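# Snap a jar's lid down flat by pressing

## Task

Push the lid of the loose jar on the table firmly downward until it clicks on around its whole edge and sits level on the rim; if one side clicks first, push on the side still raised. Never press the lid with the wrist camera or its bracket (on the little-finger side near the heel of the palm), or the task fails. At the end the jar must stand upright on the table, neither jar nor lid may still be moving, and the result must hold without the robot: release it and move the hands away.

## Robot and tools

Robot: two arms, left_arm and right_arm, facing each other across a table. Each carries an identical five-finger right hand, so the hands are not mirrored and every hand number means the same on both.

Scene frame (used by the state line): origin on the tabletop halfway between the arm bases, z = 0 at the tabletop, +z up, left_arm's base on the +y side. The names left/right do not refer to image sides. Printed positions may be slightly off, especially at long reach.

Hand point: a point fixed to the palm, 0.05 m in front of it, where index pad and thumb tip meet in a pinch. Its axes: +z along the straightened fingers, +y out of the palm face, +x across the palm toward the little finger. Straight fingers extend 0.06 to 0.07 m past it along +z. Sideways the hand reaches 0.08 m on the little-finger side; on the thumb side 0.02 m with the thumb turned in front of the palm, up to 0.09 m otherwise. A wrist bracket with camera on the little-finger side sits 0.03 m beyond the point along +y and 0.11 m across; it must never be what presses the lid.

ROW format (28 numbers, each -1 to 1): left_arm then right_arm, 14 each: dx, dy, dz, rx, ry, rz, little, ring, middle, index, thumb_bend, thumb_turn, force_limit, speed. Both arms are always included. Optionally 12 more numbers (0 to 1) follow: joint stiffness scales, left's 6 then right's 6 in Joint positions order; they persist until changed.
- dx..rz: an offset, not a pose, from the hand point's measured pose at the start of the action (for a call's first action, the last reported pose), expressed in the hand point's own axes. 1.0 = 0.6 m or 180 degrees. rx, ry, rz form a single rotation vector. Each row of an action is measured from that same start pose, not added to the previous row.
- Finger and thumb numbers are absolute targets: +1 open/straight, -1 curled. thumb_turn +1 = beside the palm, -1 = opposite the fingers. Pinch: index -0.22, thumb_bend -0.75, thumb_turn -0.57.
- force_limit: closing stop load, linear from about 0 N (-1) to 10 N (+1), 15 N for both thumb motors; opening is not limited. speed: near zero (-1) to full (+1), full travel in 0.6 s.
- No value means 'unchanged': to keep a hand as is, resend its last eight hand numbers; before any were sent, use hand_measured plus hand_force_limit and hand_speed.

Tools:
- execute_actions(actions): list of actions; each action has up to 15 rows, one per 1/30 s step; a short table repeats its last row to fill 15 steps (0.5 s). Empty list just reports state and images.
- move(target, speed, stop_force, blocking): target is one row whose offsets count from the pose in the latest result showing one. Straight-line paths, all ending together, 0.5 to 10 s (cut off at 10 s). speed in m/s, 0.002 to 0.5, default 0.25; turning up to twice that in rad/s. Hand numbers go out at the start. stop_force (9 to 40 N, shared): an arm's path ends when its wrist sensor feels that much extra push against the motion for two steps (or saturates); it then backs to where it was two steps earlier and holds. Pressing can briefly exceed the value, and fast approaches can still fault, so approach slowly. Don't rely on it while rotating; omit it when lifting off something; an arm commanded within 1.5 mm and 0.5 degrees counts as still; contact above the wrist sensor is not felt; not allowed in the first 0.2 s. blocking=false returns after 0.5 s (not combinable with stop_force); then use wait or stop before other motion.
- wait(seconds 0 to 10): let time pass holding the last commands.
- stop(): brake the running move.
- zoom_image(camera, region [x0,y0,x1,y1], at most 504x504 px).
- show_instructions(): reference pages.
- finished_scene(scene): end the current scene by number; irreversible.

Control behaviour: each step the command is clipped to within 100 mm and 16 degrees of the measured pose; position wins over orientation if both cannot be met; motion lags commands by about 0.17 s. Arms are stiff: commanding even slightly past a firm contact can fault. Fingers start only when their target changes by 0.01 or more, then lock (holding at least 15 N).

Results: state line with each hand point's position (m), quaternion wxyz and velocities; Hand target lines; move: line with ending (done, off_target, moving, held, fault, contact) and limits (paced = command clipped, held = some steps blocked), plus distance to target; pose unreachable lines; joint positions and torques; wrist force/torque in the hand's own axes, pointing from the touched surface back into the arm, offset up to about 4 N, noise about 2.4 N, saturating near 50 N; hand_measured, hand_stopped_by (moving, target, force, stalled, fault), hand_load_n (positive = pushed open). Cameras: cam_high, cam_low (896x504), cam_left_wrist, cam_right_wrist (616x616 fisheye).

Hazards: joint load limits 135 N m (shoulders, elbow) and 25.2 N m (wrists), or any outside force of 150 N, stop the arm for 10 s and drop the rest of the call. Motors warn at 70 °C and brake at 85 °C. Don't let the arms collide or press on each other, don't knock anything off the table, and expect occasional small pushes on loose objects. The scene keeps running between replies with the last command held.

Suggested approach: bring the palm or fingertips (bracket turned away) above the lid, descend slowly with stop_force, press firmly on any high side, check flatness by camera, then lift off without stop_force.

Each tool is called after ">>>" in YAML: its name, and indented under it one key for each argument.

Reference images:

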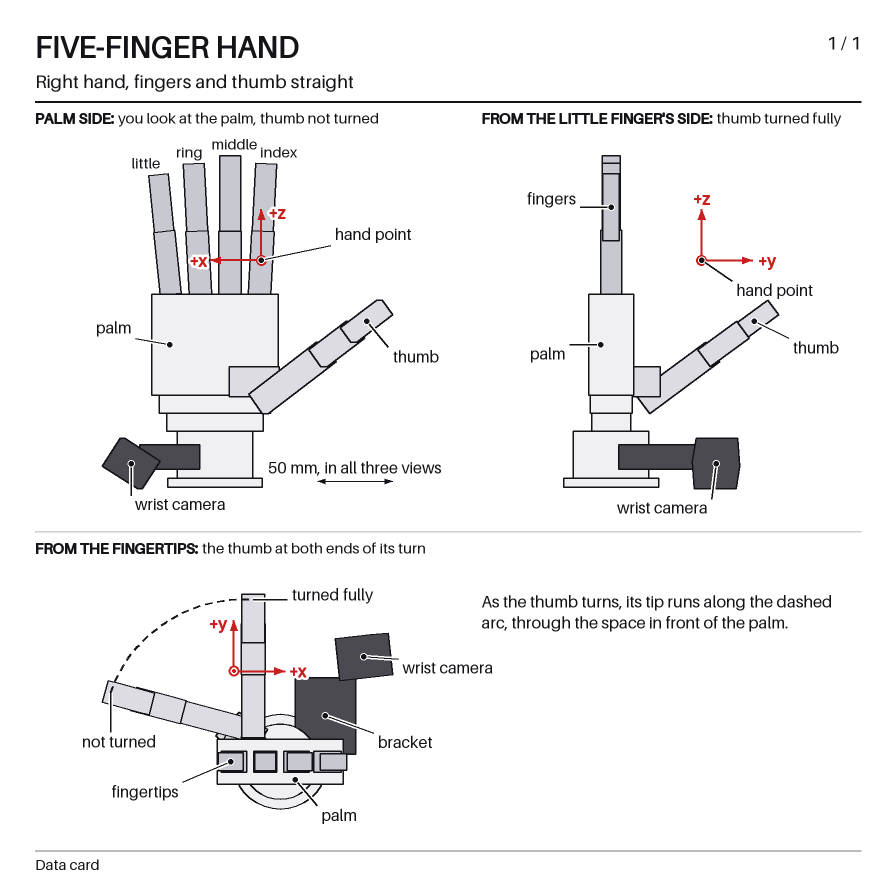

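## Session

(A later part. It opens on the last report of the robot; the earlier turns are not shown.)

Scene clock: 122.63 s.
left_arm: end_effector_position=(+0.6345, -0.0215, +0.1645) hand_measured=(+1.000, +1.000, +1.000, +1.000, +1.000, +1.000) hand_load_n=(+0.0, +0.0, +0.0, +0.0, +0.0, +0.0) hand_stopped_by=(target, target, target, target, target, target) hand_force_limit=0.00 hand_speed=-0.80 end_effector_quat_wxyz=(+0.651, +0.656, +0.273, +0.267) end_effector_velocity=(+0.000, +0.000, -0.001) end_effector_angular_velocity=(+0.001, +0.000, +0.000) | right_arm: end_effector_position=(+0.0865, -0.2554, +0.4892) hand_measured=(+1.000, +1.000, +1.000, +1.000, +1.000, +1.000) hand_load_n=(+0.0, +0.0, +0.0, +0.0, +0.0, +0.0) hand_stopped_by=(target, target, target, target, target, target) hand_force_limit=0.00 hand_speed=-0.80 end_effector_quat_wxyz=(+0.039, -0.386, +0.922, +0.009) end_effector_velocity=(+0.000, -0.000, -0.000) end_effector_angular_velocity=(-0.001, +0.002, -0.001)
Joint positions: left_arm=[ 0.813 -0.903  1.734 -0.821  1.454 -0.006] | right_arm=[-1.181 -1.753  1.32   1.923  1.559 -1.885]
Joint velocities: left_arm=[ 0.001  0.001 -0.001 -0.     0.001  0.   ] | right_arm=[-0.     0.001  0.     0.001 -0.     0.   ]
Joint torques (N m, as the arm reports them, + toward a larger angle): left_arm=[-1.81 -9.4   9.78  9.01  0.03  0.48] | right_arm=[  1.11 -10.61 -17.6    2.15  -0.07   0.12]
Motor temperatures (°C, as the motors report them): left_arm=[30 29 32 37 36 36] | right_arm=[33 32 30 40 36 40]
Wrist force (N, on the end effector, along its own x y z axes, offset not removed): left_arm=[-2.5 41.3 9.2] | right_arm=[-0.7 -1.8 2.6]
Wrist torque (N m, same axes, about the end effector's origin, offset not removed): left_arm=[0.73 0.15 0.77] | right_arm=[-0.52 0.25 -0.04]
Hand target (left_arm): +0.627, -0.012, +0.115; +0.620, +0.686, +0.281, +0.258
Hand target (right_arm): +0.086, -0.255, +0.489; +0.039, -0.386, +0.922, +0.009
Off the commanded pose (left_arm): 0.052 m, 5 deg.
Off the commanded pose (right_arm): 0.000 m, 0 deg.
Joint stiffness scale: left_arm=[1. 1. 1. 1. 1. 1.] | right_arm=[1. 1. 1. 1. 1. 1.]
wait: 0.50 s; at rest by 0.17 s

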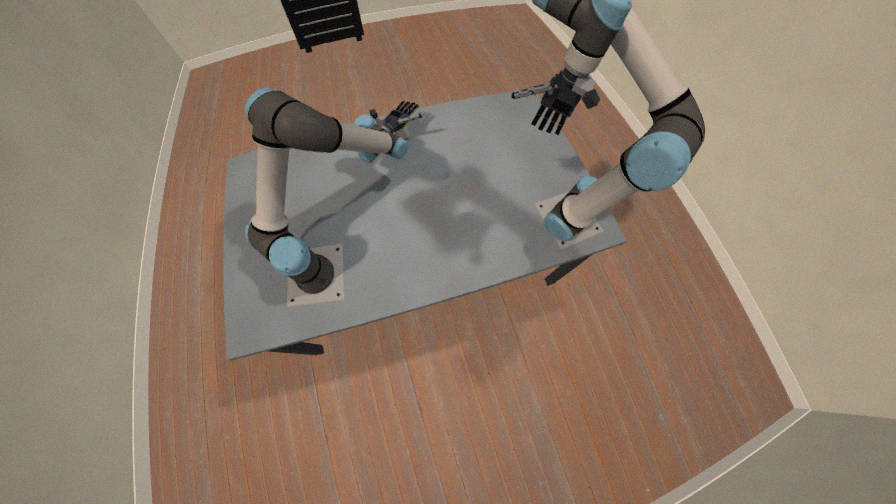

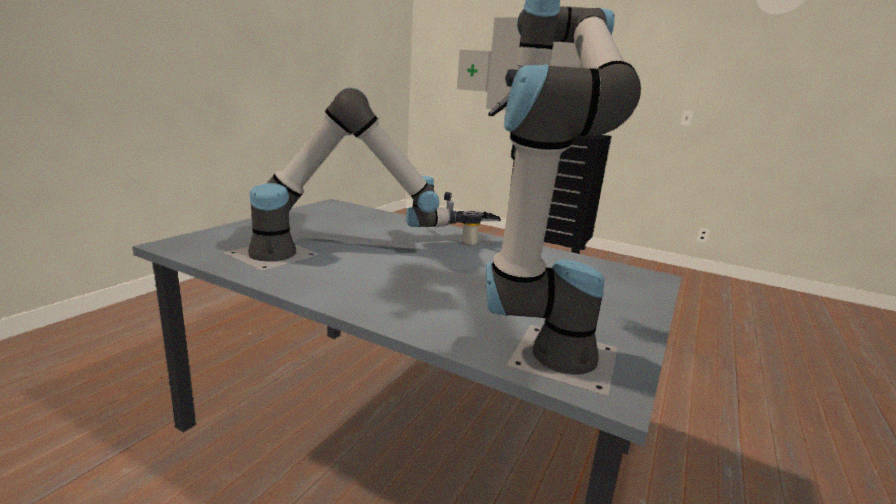

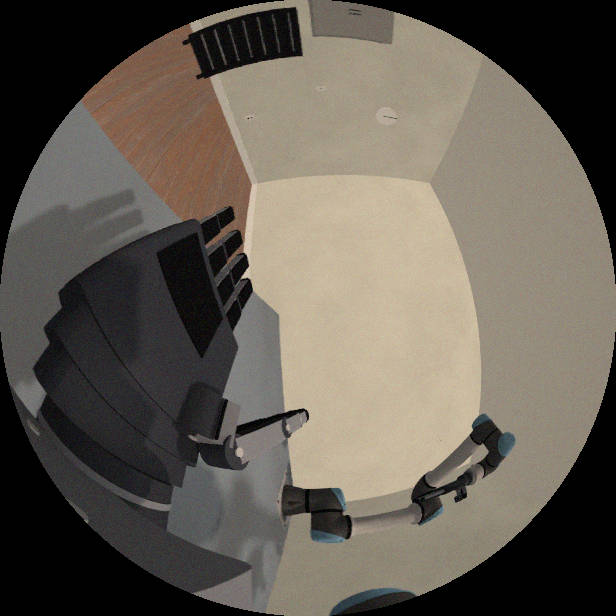

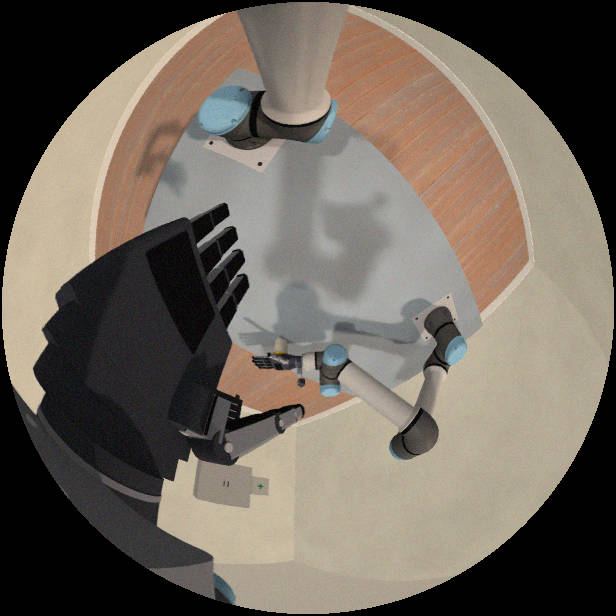

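>>> execute_actions:
  actions:
    - [[0.0025,-0.0846,-0.0155,0.0277,0,0.0035,1,1,1,1,1,1,0,-0.8,0,0,0,0,0,0,1,1,1,1,1,1,0,-0.8],[0.0025,-0.0847,-0.0155,0.0271,0,0.0035,1,1,1,1,1,1,0,-0.8,0,0,0,0,0,0,1,1,1,1,1,1,0,-0.8],[0.0025,-0.0848,-0.0155,0.0264,0,0.0035,1,1,1,1,1,1,0,-0.8,0,0,0,0,0,0,1,1,1,1,1,1,0,-0.8],[0.0025,-0.0849,-0.0155,0.0258,0,0.0035,1,1,1,1,1,1,0,-0.8,0,0,0,0,0,0,1,1,1,1,1,1,0,-0.8],[0.0025,-0.0851,-0.0155,0.0251,0,0.0035,1,1,1,1,1,1,0,-0.8,0,0,0,0,0,0,1,1,1,1,1,1,0,-0.8],[0.0025,-0.0852,-0.0155,0.0245,0,0.0035,1,1,1,1,1,1,0,-0.8,0,0,0,0,0,0,1,1,1,1,1,1,0,-0.8]]

Scene clock: 134.00 s.
left_arm: end_effector_position=(+0.6340, -0.0211, +0.1648) hand_measured=(+1.000, +1.000, +1.000, +1.000, +1.000, +1.000) hand_load_n=(+0.0, +0.0, +0.0, +0.0, +0.0, +0.0) hand_stopped_by=(target, target, target, target, target, target) hand_force_limit=0.00 hand_speed=-0.80 end_effector_quat_wxyz=(+0.654, +0.654, +0.271, +0.268) end_effector_velocity=(-0.000, +0.001, +0.000) end_effector_angular_velocity=(-0.004, -0.005, +0.001) | right_arm: end_effector_position=(+0.0865, -0.2554, +0.4892) hand_measured=(+1.000, +1.000, +1.000, +1.000, +1.000, +1.000) hand_load_n=(+0.0, +0.0, +0.0, +0.0, +0.0, +0.0) hand_stopped_by=(target, target, target, target, target, target) hand_force_limit=0.00 hand_speed=-0.80 end_effector_quat_wxyz=(+0.039, -0.386, +0.922, +0.009) end_effector_velocity=(+0.000, +0.000, -0.000) end_effector_angular_velocity=(-0.001, +0.001, -0.001)
Joint positions: left_arm=[ 0.813 -0.902  1.738 -0.835  1.454 -0.004] | right_arm=[-1.181 -1.753  1.32   1.923  1.559 -1.885]
Joint velocities: left_arm=[ 0.001  0.     0.004 -0.01  -0.     0.001] | right_arm=[ 0.     0.001 -0.     0.     0.     0.001]
Joint torques (N m, as the arm reports them, + toward a larger angle): left_arm=[-1.33 -6.78  6.96  8.    0.14  0.54] | right_arm=[  1.47  -8.64 -17.22   2.07   0.     0.24]
Motor temperatures (°C, as the motors report them): left_arm=[30 29 32 37 36 36] | right_arm=[33 32 30 40 36 40]
Wrist force (N, on the end effector, along its own x y z axes, offset not removed): left_arm=[-2.3 46.1 2.7] | right_arm=[0.5 0.0 0.9]
Wrist torque (N m, same axes, about the end effector's origin, offset not removed): left_arm=[2.11 0.48 1.32] | right_arm=[-0.09 -0.07 0.07]
Hand target (left_arm): +0.627, -0.012, +0.115; +0.624, +0.682, +0.279, +0.260
Hand target (right_arm): +0.086, -0.255, +0.489; +0.039, -0.386, +0.922, +0.009
Off the commanded pose (left_arm): 0.052 m, 5 deg.
Off the commanded pose (right_arm): 0.000 m, 0 deg.
Joint stiffness scale: left_arm=[1. 1. 1. 1. 1. 1.] | right_arm=[1. 1. 1. 1. 1. 1.]

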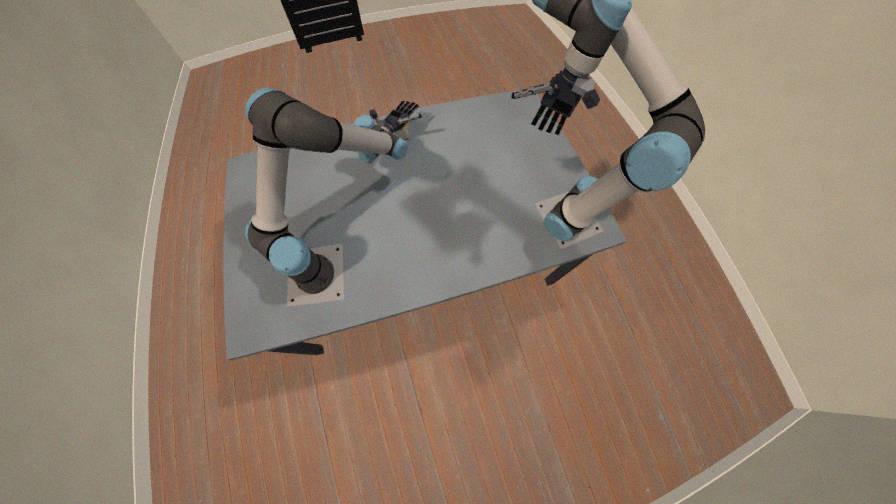

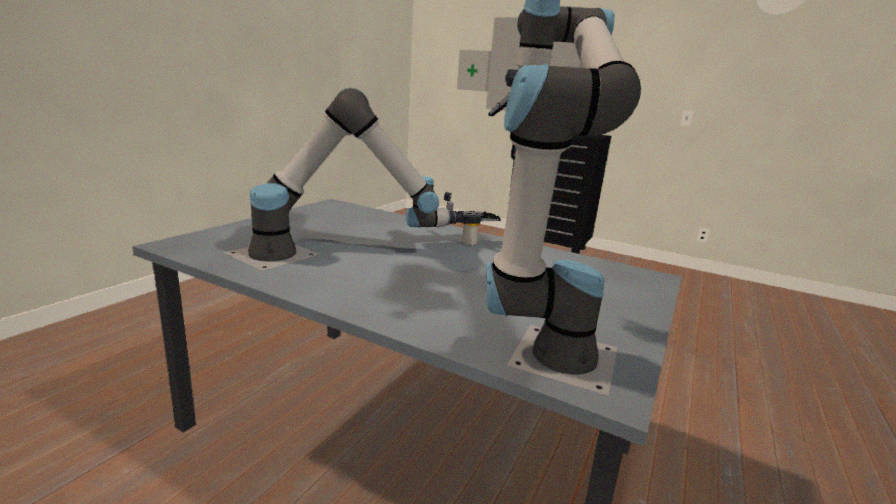

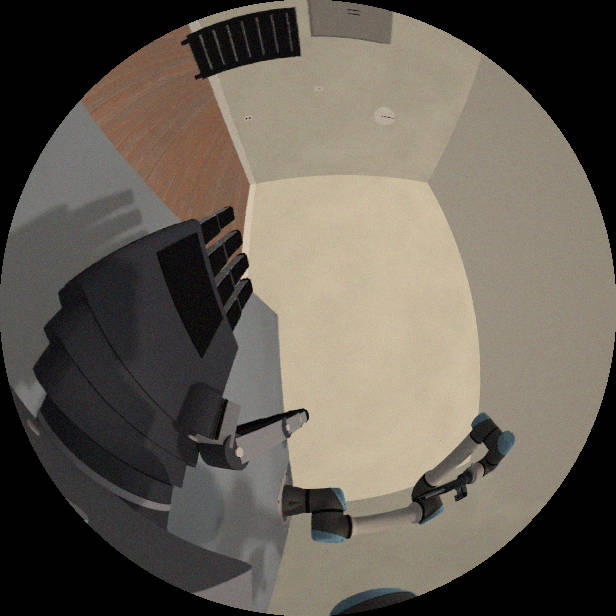

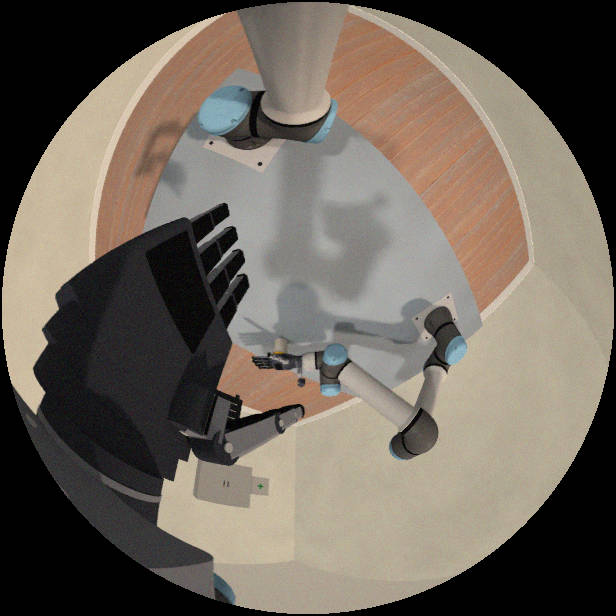

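>>> execute_actions:
  actions:
    - [[0.002,-0.076,-0.0135,0.024,0,0.003,1,1,1,1,1,1,0,-0.8,0,0,0,0,0,0,1,1,1,1,1,1,0,-0.8],[0.0018,-0.066,-0.0118,0.021,0,0.0026,1,1,1,1,1,1,0,-0.8,0,0,0,0,0,0,1,1,1,1,1,1,0,-0.8],[0.0015,-0.056,-0.01,0.018,0,0.0022,1,1,1,1,1,1,0,-0.8,0,0,0,0,0,0,1,1,1,1,1,1,0,-0.8],[0.0012,-0.046,-0.0082,0.0147,0,0.0018,1,1,1,1,1,1,0,-0.8,0,0,0,0,0,0,1,1,1,1,1,1,0,-0.8],[0.001,-0.036,-0.0064,0.0115,0,0.0014,1,1,1,1,1,1,0,-0.8,0,0,0,0,0,0,1,1,1,1,1,1,0,-0.8],[0.0007,-0.027,-0.0048,0.0086,0,0.001,1,1,1,1,1,1,0,-0.8,0,0,0,0,0,0,1,1,1,1,1,1,0,-0.8],[0.0005,-0.018,-0.0032,0.0058,0,0.0007,1,1,1,1,1,1,0,-0.8,0,0,0,0,0,0,1,1,1,1,1,1,0,-0.8],[0.0002,-0.009,-0.0016,0.0029,0,0.0003,1,1,1,1,1,1,0,-0.8,0,0,0,0,0,0,1,1,1,1,1,1,0,-0.8],[0,0,0,0,0,0,1,1,1,1,1,1,0,-0.8,0,0,0,0,0,0,1,1,1,1,1,1,0,-0.8],[0,0.006,0,0,0,0,1,1,1,1,1,1,0,-0.8,0,0,0,0,0,0,1,1,1,1,1,1,0,-0.8],[0,0.012,0,0,0,0,1,1,1,1,1,1,0,-0.8,0,0,0,0,0,0,1,1,1,1,1,1,0,-0.8],[0,0.018,0,0,0,0,1,1,1,1,1,1,0,-0.8,0,0,0,0,0,0,1,1,1,1,1,1,0,-0.8],[0,0.024,0,0,0,0,1,1,1,1,1,1,0,-0.8,0,0,0,0,0,0,1,1,1,1,1,1,0,-0.8],[0,0.03,0,0,0,0,1,1,1,1,1,1,0,-0.8,0,0,0,0,0,0,1,1,1,1,1,1,0,-0.8],[0,0.036,0,0,0,0,1,1,1,1,1,1,0,-0.8,0,0,0,0,0,0,1,1,1,1,1,1,0,-0.8]]

Scene clock: 139.90 s.
left_arm: end_effector_position=(+0.6337, -0.0207, +0.1674) hand_measured=(+1.000, +1.000, +1.000, +1.000, +1.000, +1.000) hand_load_n=(+0.0, +0.0, +0.0, +0.0, +0.0, +0.0) hand_stopped_by=(target, target, target, target, target, target) hand_force_limit=0.00 hand_speed=-0.80 end_effector_quat_wxyz=(+0.652, +0.656, +0.272, +0.268) end_effector_velocity=(-0.004, +0.005, +0.040) end_effector_angular_velocity=(+0.040, +0.031, +0.000) | right_arm: end_effector_position=(+0.0865, -0.2554, +0.4892) hand_measured=(+1.000, +1.000, +1.000, +1.000, +1.000, +1.000) hand_load_n=(+0.0, +0.0, +0.0, +0.0, +0.0, +0.0) hand_stopped_by=(target, target, target, target, target, target) hand_force_limit=0.00 hand_speed=-0.80 end_effector_quat_wxyz=(+0.039, -0.386, +0.922, +0.009) end_effector_velocity=(-0.000, -0.000, -0.000) end_effector_angular_velocity=(-0.001, +0.001, -0.000)
Joint positions: left_arm=[ 0.813 -0.909  1.738 -0.822  1.454 -0.004] | right_arm=[-1.181 -1.753  1.32   1.923  1.559 -1.885]
Joint velocities: left_arm=[ 0.    -0.1   -0.     0.151  0.     0.   ] | right_arm=[-0.001 -0.     0.     0.001 -0.    -0.   ]
Joint torques (N m, as the arm reports them, + toward a larger angle): left_arm=[ -1.66 -44.45 -17.33  -1.33  -0.09   0.09] | right_arm=[  0.18 -10.49 -17.43   2.05  -0.1    0.08]
Motor temperatures (°C, as the motors report them): left_arm=[30 29 32 37 36 36] | right_arm=[33 32 30 40 36 40]
Wrist force (N, on the end effector, along its own x y z axes, offset not removed): left_arm=[-0.5 -1.2 -3.2] | right_arm=[-1.6 -2.0 0.3]
Wrist torque (N m, same axes, about the end effector's origin, offset not removed): left_arm=[0.06 0.17 -0.11] | right_arm=[-0.22 0.40 -0.13]
Hand target (left_arm): +0.634, -0.021, +0.186; +0.654, +0.653, +0.271, +0.268
Hand target (right_arm): +0.086, -0.255, +0.489; +0.039, -0.386, +0.922, +0.009
Off the commanded pose (left_arm): 0.019 m, 0 deg.
Off the commanded pose (right_arm): 0.000 m, 0 deg.
Joint stiffness scale: left_arm=[1. 1. 1. 1. 1. 1.] | right_arm=[1. 1. 1. 1. 1. 1.]

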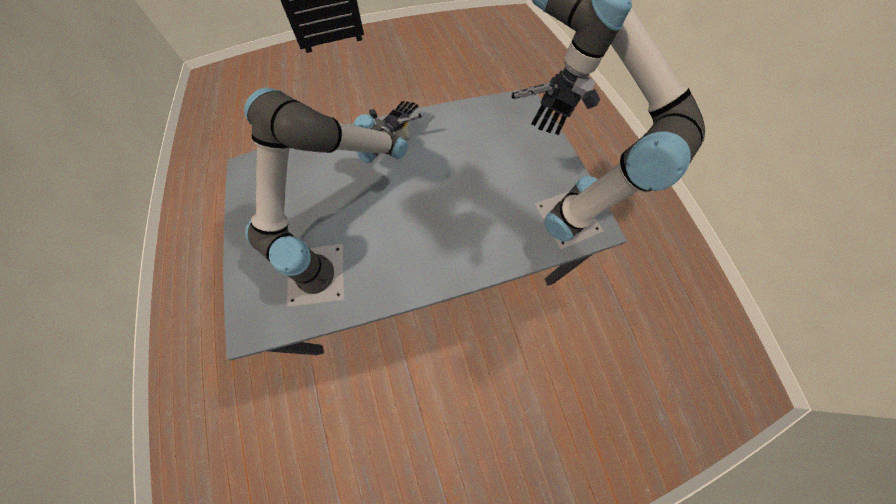

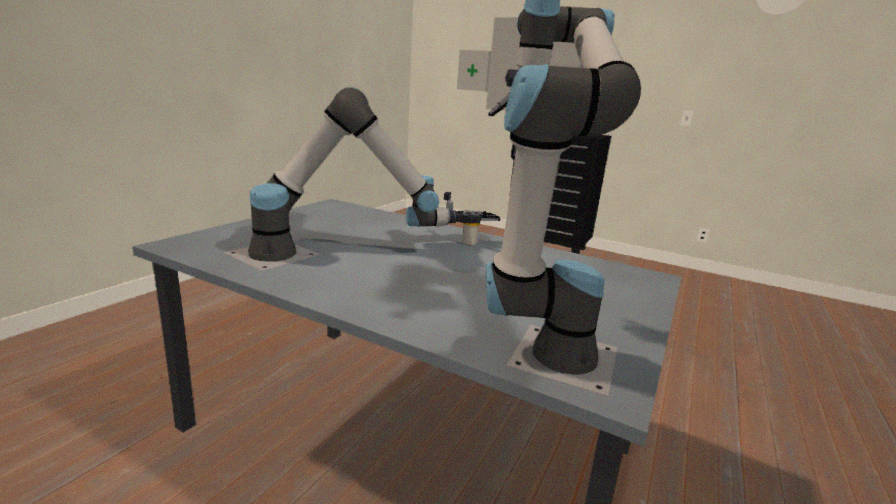

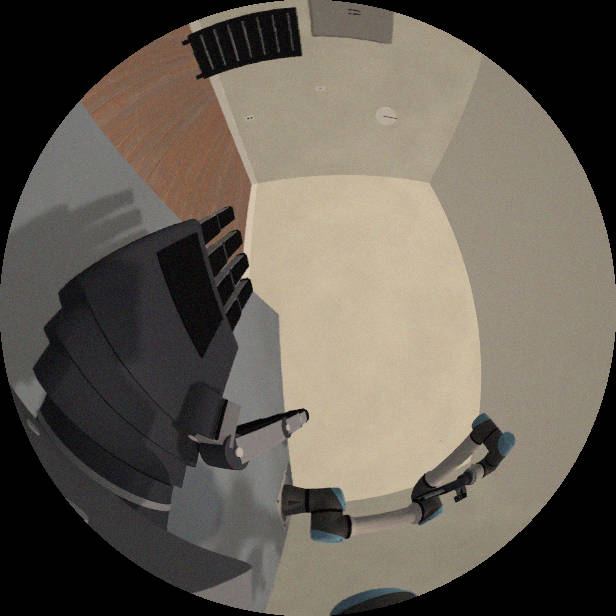

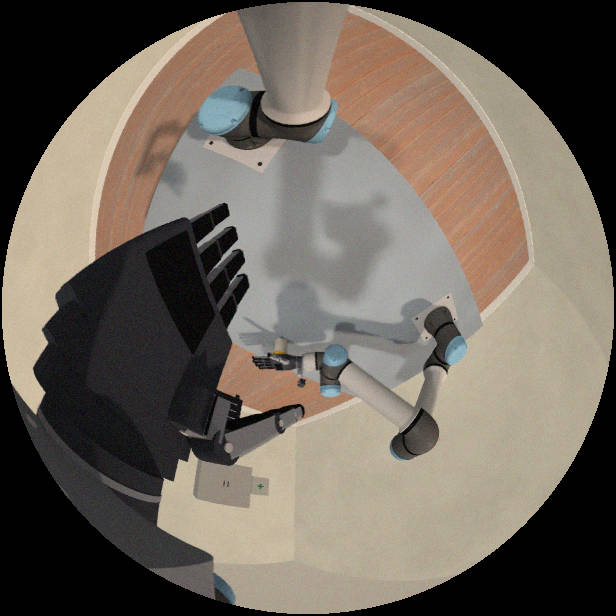

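>>> move:
  target: [-0.195,0.2065,-0.2395,-0.002,0,0,1,1,1,1,1,1,0,-0.8,0,0,0,0,0,0,1,1,1,1,1,1,0,-0.8]
  speed: 0.35

>>> zoom_image:
  camera: "cam_left_wrist"
  region: [70, 140, 190, 250]

>>> zoom_image:
  camera: "cam_low"
  region: [420, 190, 520, 270]

Scene clock: 144.87 s.
left_arm: end_effector_position=(+0.4510, -0.0025, +0.2931) hand_measured=(+1.000, +1.000, +1.000, +1.000, +1.000, +1.000) hand_load_n=(+0.0, +0.0, +0.0, +0.0, +0.0, +0.0) hand_stopped_by=(target, target, target, target, target, target) hand_force_limit=0.00 hand_speed=-0.80 end_effector_quat_wxyz=(+0.654, +0.653, +0.271, +0.268) end_effector_velocity=(+0.001, +0.002, +0.001) end_effector_angular_velocity=(+0.001, +0.003, +0.012) | right_arm: end_effector_position=(+0.0865, -0.2554, +0.4892) hand_measured=(+1.000, +1.000, +1.000, +1.000, +1.000, +1.000) hand_load_n=(+0.0, +0.0, +0.0, +0.0, +0.0, +0.0) hand_stopped_by=(target, target, target, target, target, target) hand_force_limit=0.00 hand_speed=-0.80 end_effector_quat_wxyz=(+0.039, -0.386, +0.922, +0.009) end_effector_velocity=(+0.001, +0.000, -0.000) end_effector_angular_velocity=(-0.001, +0.001, -0.002)
Joint positions: left_arm=[ 0.475 -1.399  2.086 -0.688  1.116 -0.003] | right_arm=[-1.181 -1.753  1.32   1.923  1.559 -1.885]
Joint velocities: left_arm=[-0.005 -0.004 -0.     0.008 -0.017 -0.002] | right_arm=[-0.001  0.001  0.    -0.     0.     0.001]
Joint torques (N m, as the arm reports them, + toward a larger angle): left_arm=[ -4.65 -25.59 -14.41  -1.28  -0.97  -0.17] | right_arm=[  0.83  -9.46 -17.28   2.17  -0.13   0.13]
Motor temperatures (°C, as the motors report them): left_arm=[30 29 32 37 36 36] | right_arm=[33 32 30 40 36 40]
Wrist force (N, on the end effector, along its own x y z axes, offset not removed): left_arm=[-2.2 1.0 0.4] | right_arm=[-0.9 -1.5 -1.6]
Wrist torque (N m, same axes, about the end effector's origin, offset not removed): left_arm=[0.31 0.18 -0.35] | right_arm=[-0.02 0.24 -0.02]
Hand target (left_arm): +0.450, -0.002, +0.293; +0.654, +0.654, +0.271, +0.268
Hand target (right_arm): +0.086, -0.255, +0.489; +0.039, -0.386, +0.922, +0.009
Off the commanded pose (left_arm): 0.001 m, 0 deg.
Off the commanded pose (right_arm): 0.000 m, 0 deg.
Joint stiffness scale: left_arm=[1. 1. 1. 1. 1. 1.] | right_arm=[1. 1. 1. 1. 1. 1.]
move: done

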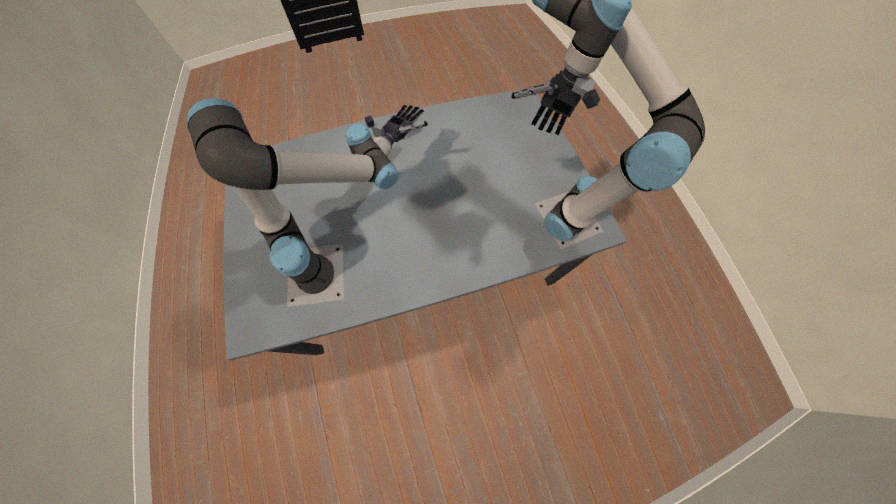

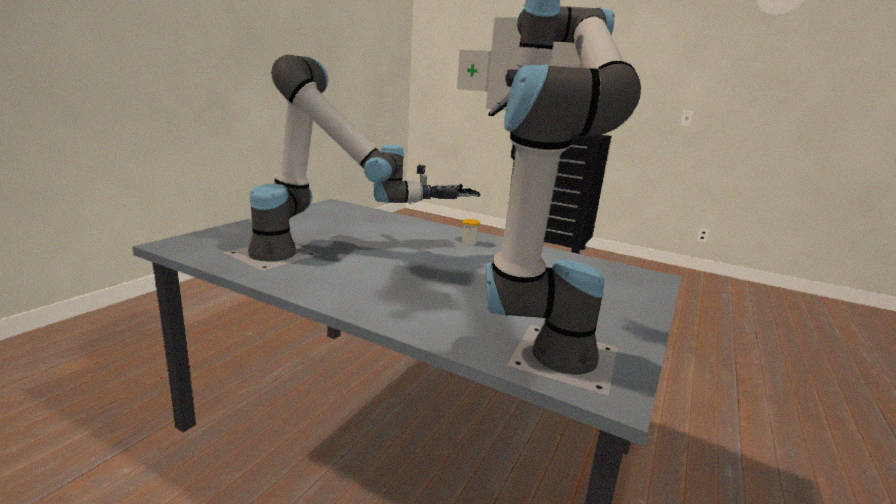

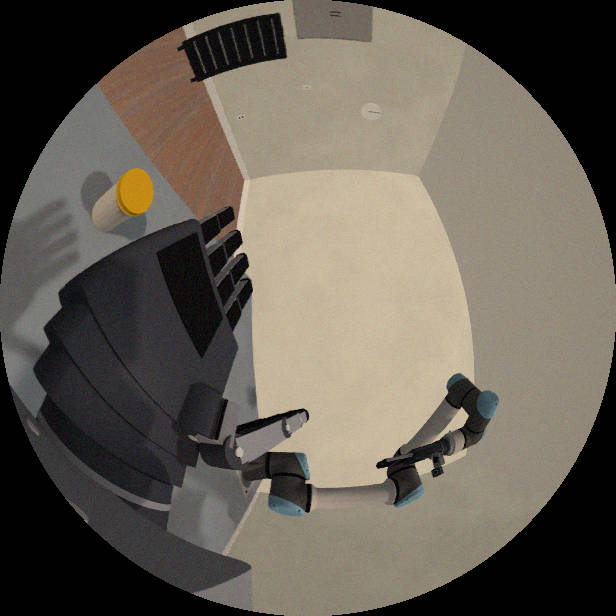

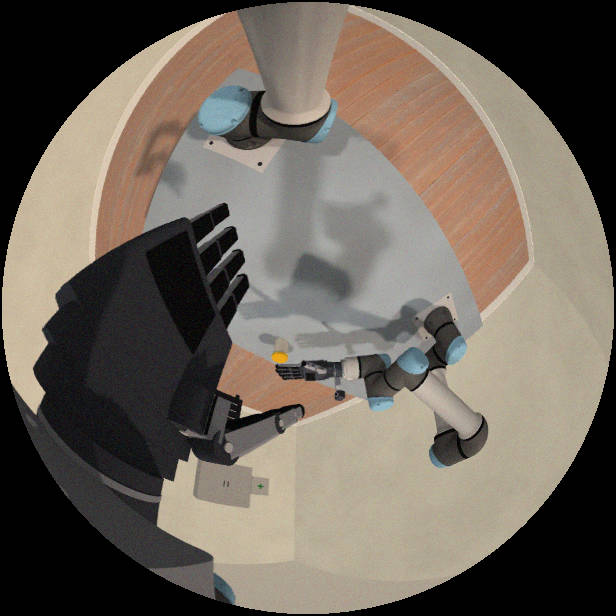

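Region (70, 140, 190, 250) of cam_left_wrist's 616x616 image, scaled by 4.200, with more detail than that image has; it fills the top 462 rows of this view, and the rest is white.

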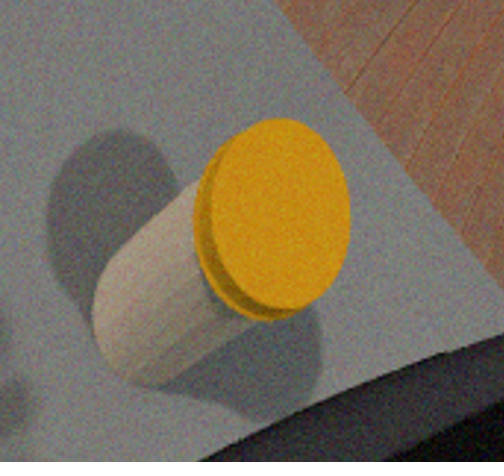

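Region (420, 190, 520, 270) of cam_low's 896x504 image, scaled by 5.040, with more detail than that image has; it fills the top 403 rows of this view, and the rest is white.

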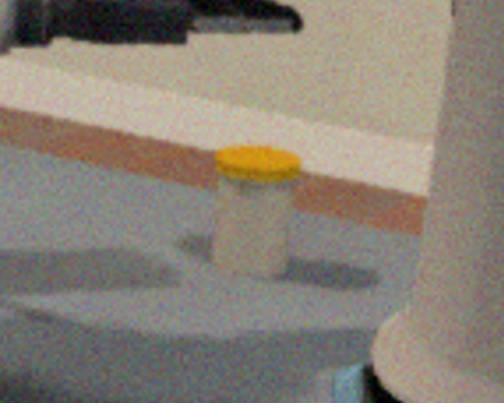

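>>> execute_actions:
  actions: []

Scene clock: 149.70 s.
left_arm: end_effector_position=(+0.4512, -0.0022, +0.2931) hand_measured=(+1.000, +1.000, +1.000, +1.000, +1.000, +1.000) hand_load_n=(+0.0, +0.0, +0.0, +0.0, +0.0, +0.0) hand_stopped_by=(target, target, target, target, target, target) hand_force_limit=0.00 hand_speed=-0.80 end_effector_quat_wxyz=(+0.654, +0.653, +0.271, +0.269) end_effector_velocity=(-0.000, -0.000, +0.001) end_effector_angular_velocity=(-0.001, -0.000, -0.001) | right_arm: end_effector_position=(+0.0865, -0.2554, +0.4892) hand_measured=(+1.000, +1.000, +1.000, +1.000, +1.000, +1.000) hand_load_n=(+0.0, +0.0, +0.0, +0.0, +0.0, +0.0) hand_stopped_by=(target, target, target, target, target, target) hand_force_limit=0.00 hand_speed=-0.80 end_effector_quat_wxyz=(+0.039, -0.386, +0.922, +0.009) end_effector_velocity=(+0.000, +0.000, -0.000) end_effector_angular_velocity=(-0.000, +0.001, -0.001)
Joint positions: left_arm=[ 0.474 -1.4    2.087 -0.687  1.114 -0.003] | right_arm=[-1.181 -1.753  1.32   1.923  1.559 -1.885]
Joint velocities: left_arm=[-0.    -0.001 -0.    -0.     0.001  0.   ] | right_arm=[ 0.     0.     0.001 -0.001 -0.     0.002]
Joint torques (N m, as the arm reports them, + toward a larger angle): left_arm=[ -3.77 -25.22 -13.87  -1.11  -0.7   -0.28] | right_arm=[  1.5   -9.45 -16.5    1.92  -0.02   0.25]
Motor temperatures (°C, as the motors report them): left_arm=[30 29 32 37 36 36] | right_arm=[33 32 30 40 36 40]
Wrist force (N, on the end effector, along its own x y z axes, offset not removed): left_arm=[-0.6 0.8 -3.9] | right_arm=[-0.7 -0.7 -0.2]
Wrist torque (N m, same axes, about the end effector's origin, offset not removed): left_arm=[0.44 0.20 -0.18] | right_arm=[0.04 0.20 -0.19]
Hand target (left_arm): +0.450, -0.002, +0.293; +0.654, +0.654, +0.271, +0.268
Hand target (right_arm): +0.086, -0.255, +0.489; +0.039, -0.386, +0.922, +0.009
Off the commanded pose (left_arm): 0.001 m, 0 deg.
Off the commanded pose (right_arm): 0.000 m, 0 deg.
Joint stiffness scale: left_arm=[1. 1. 1. 1. 1. 1.] | right_arm=[1. 1. 1. 1. 1. 1.]

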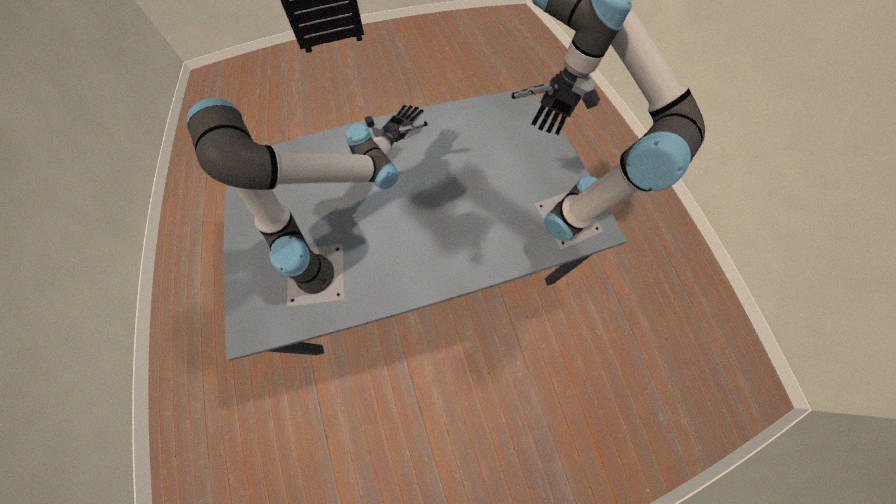

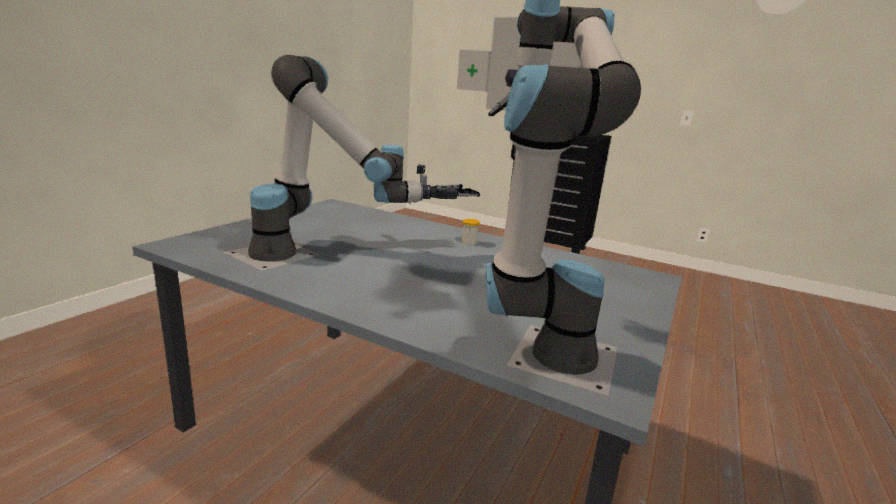

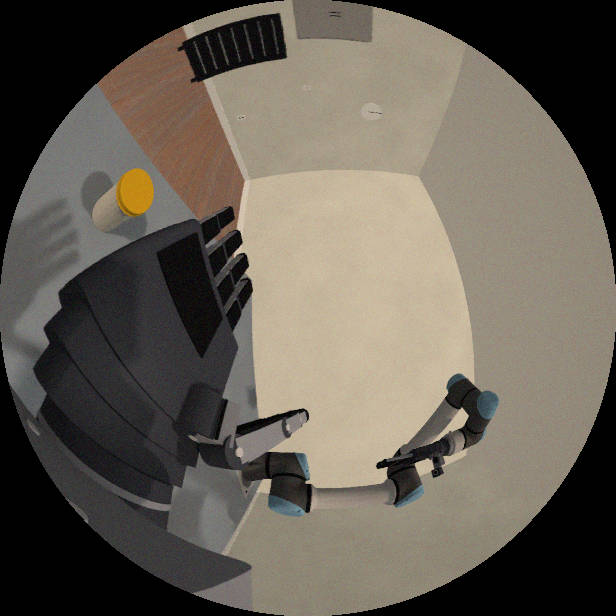

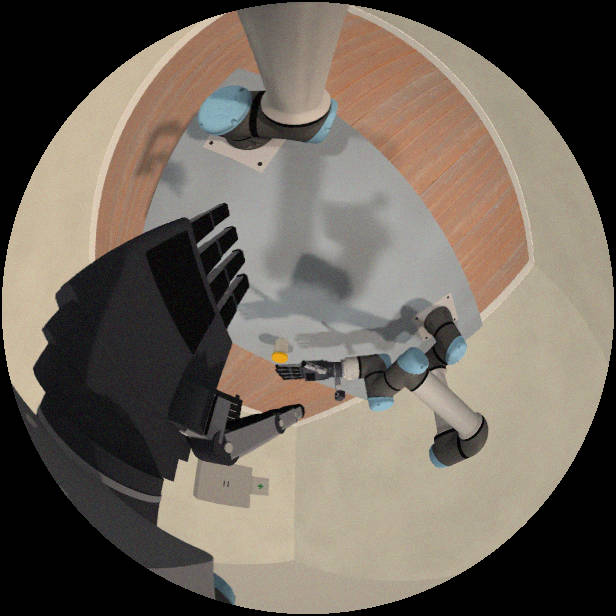

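>>> zoom_image:
  camera: "cam_low"
  region: [440, 205, 500, 255]

>>> zoom_image:
  camera: "cam_left_wrist"
  region: [70, 150, 180, 250]

Region (440, 205, 500, 255) of cam_low's 896x504 image, scaled by 8.400, with more detail than that image has.

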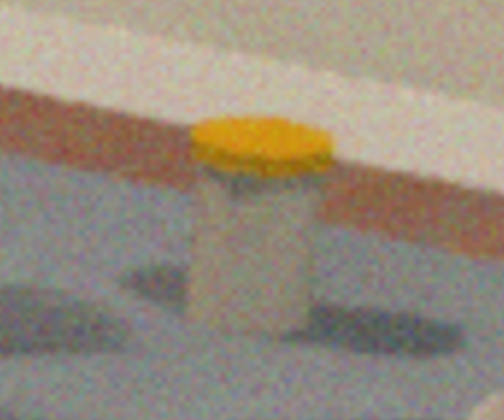

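Region (70, 150, 180, 250) of cam_left_wrist's 616x616 image, scaled by 4.582, with more detail than that image has; it fills the top 458 rows of this view, and the rest is white.

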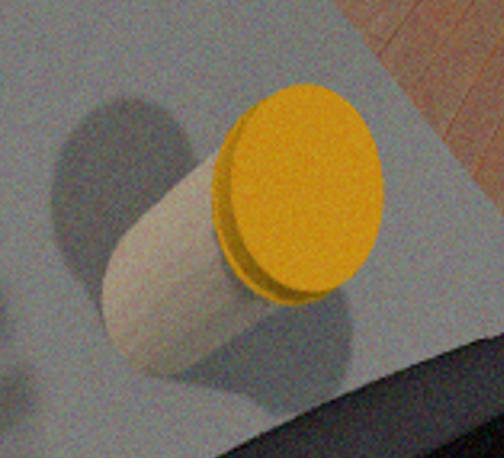

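>>> finished_scene:
  scene: 1

The scene is finished: the task was done.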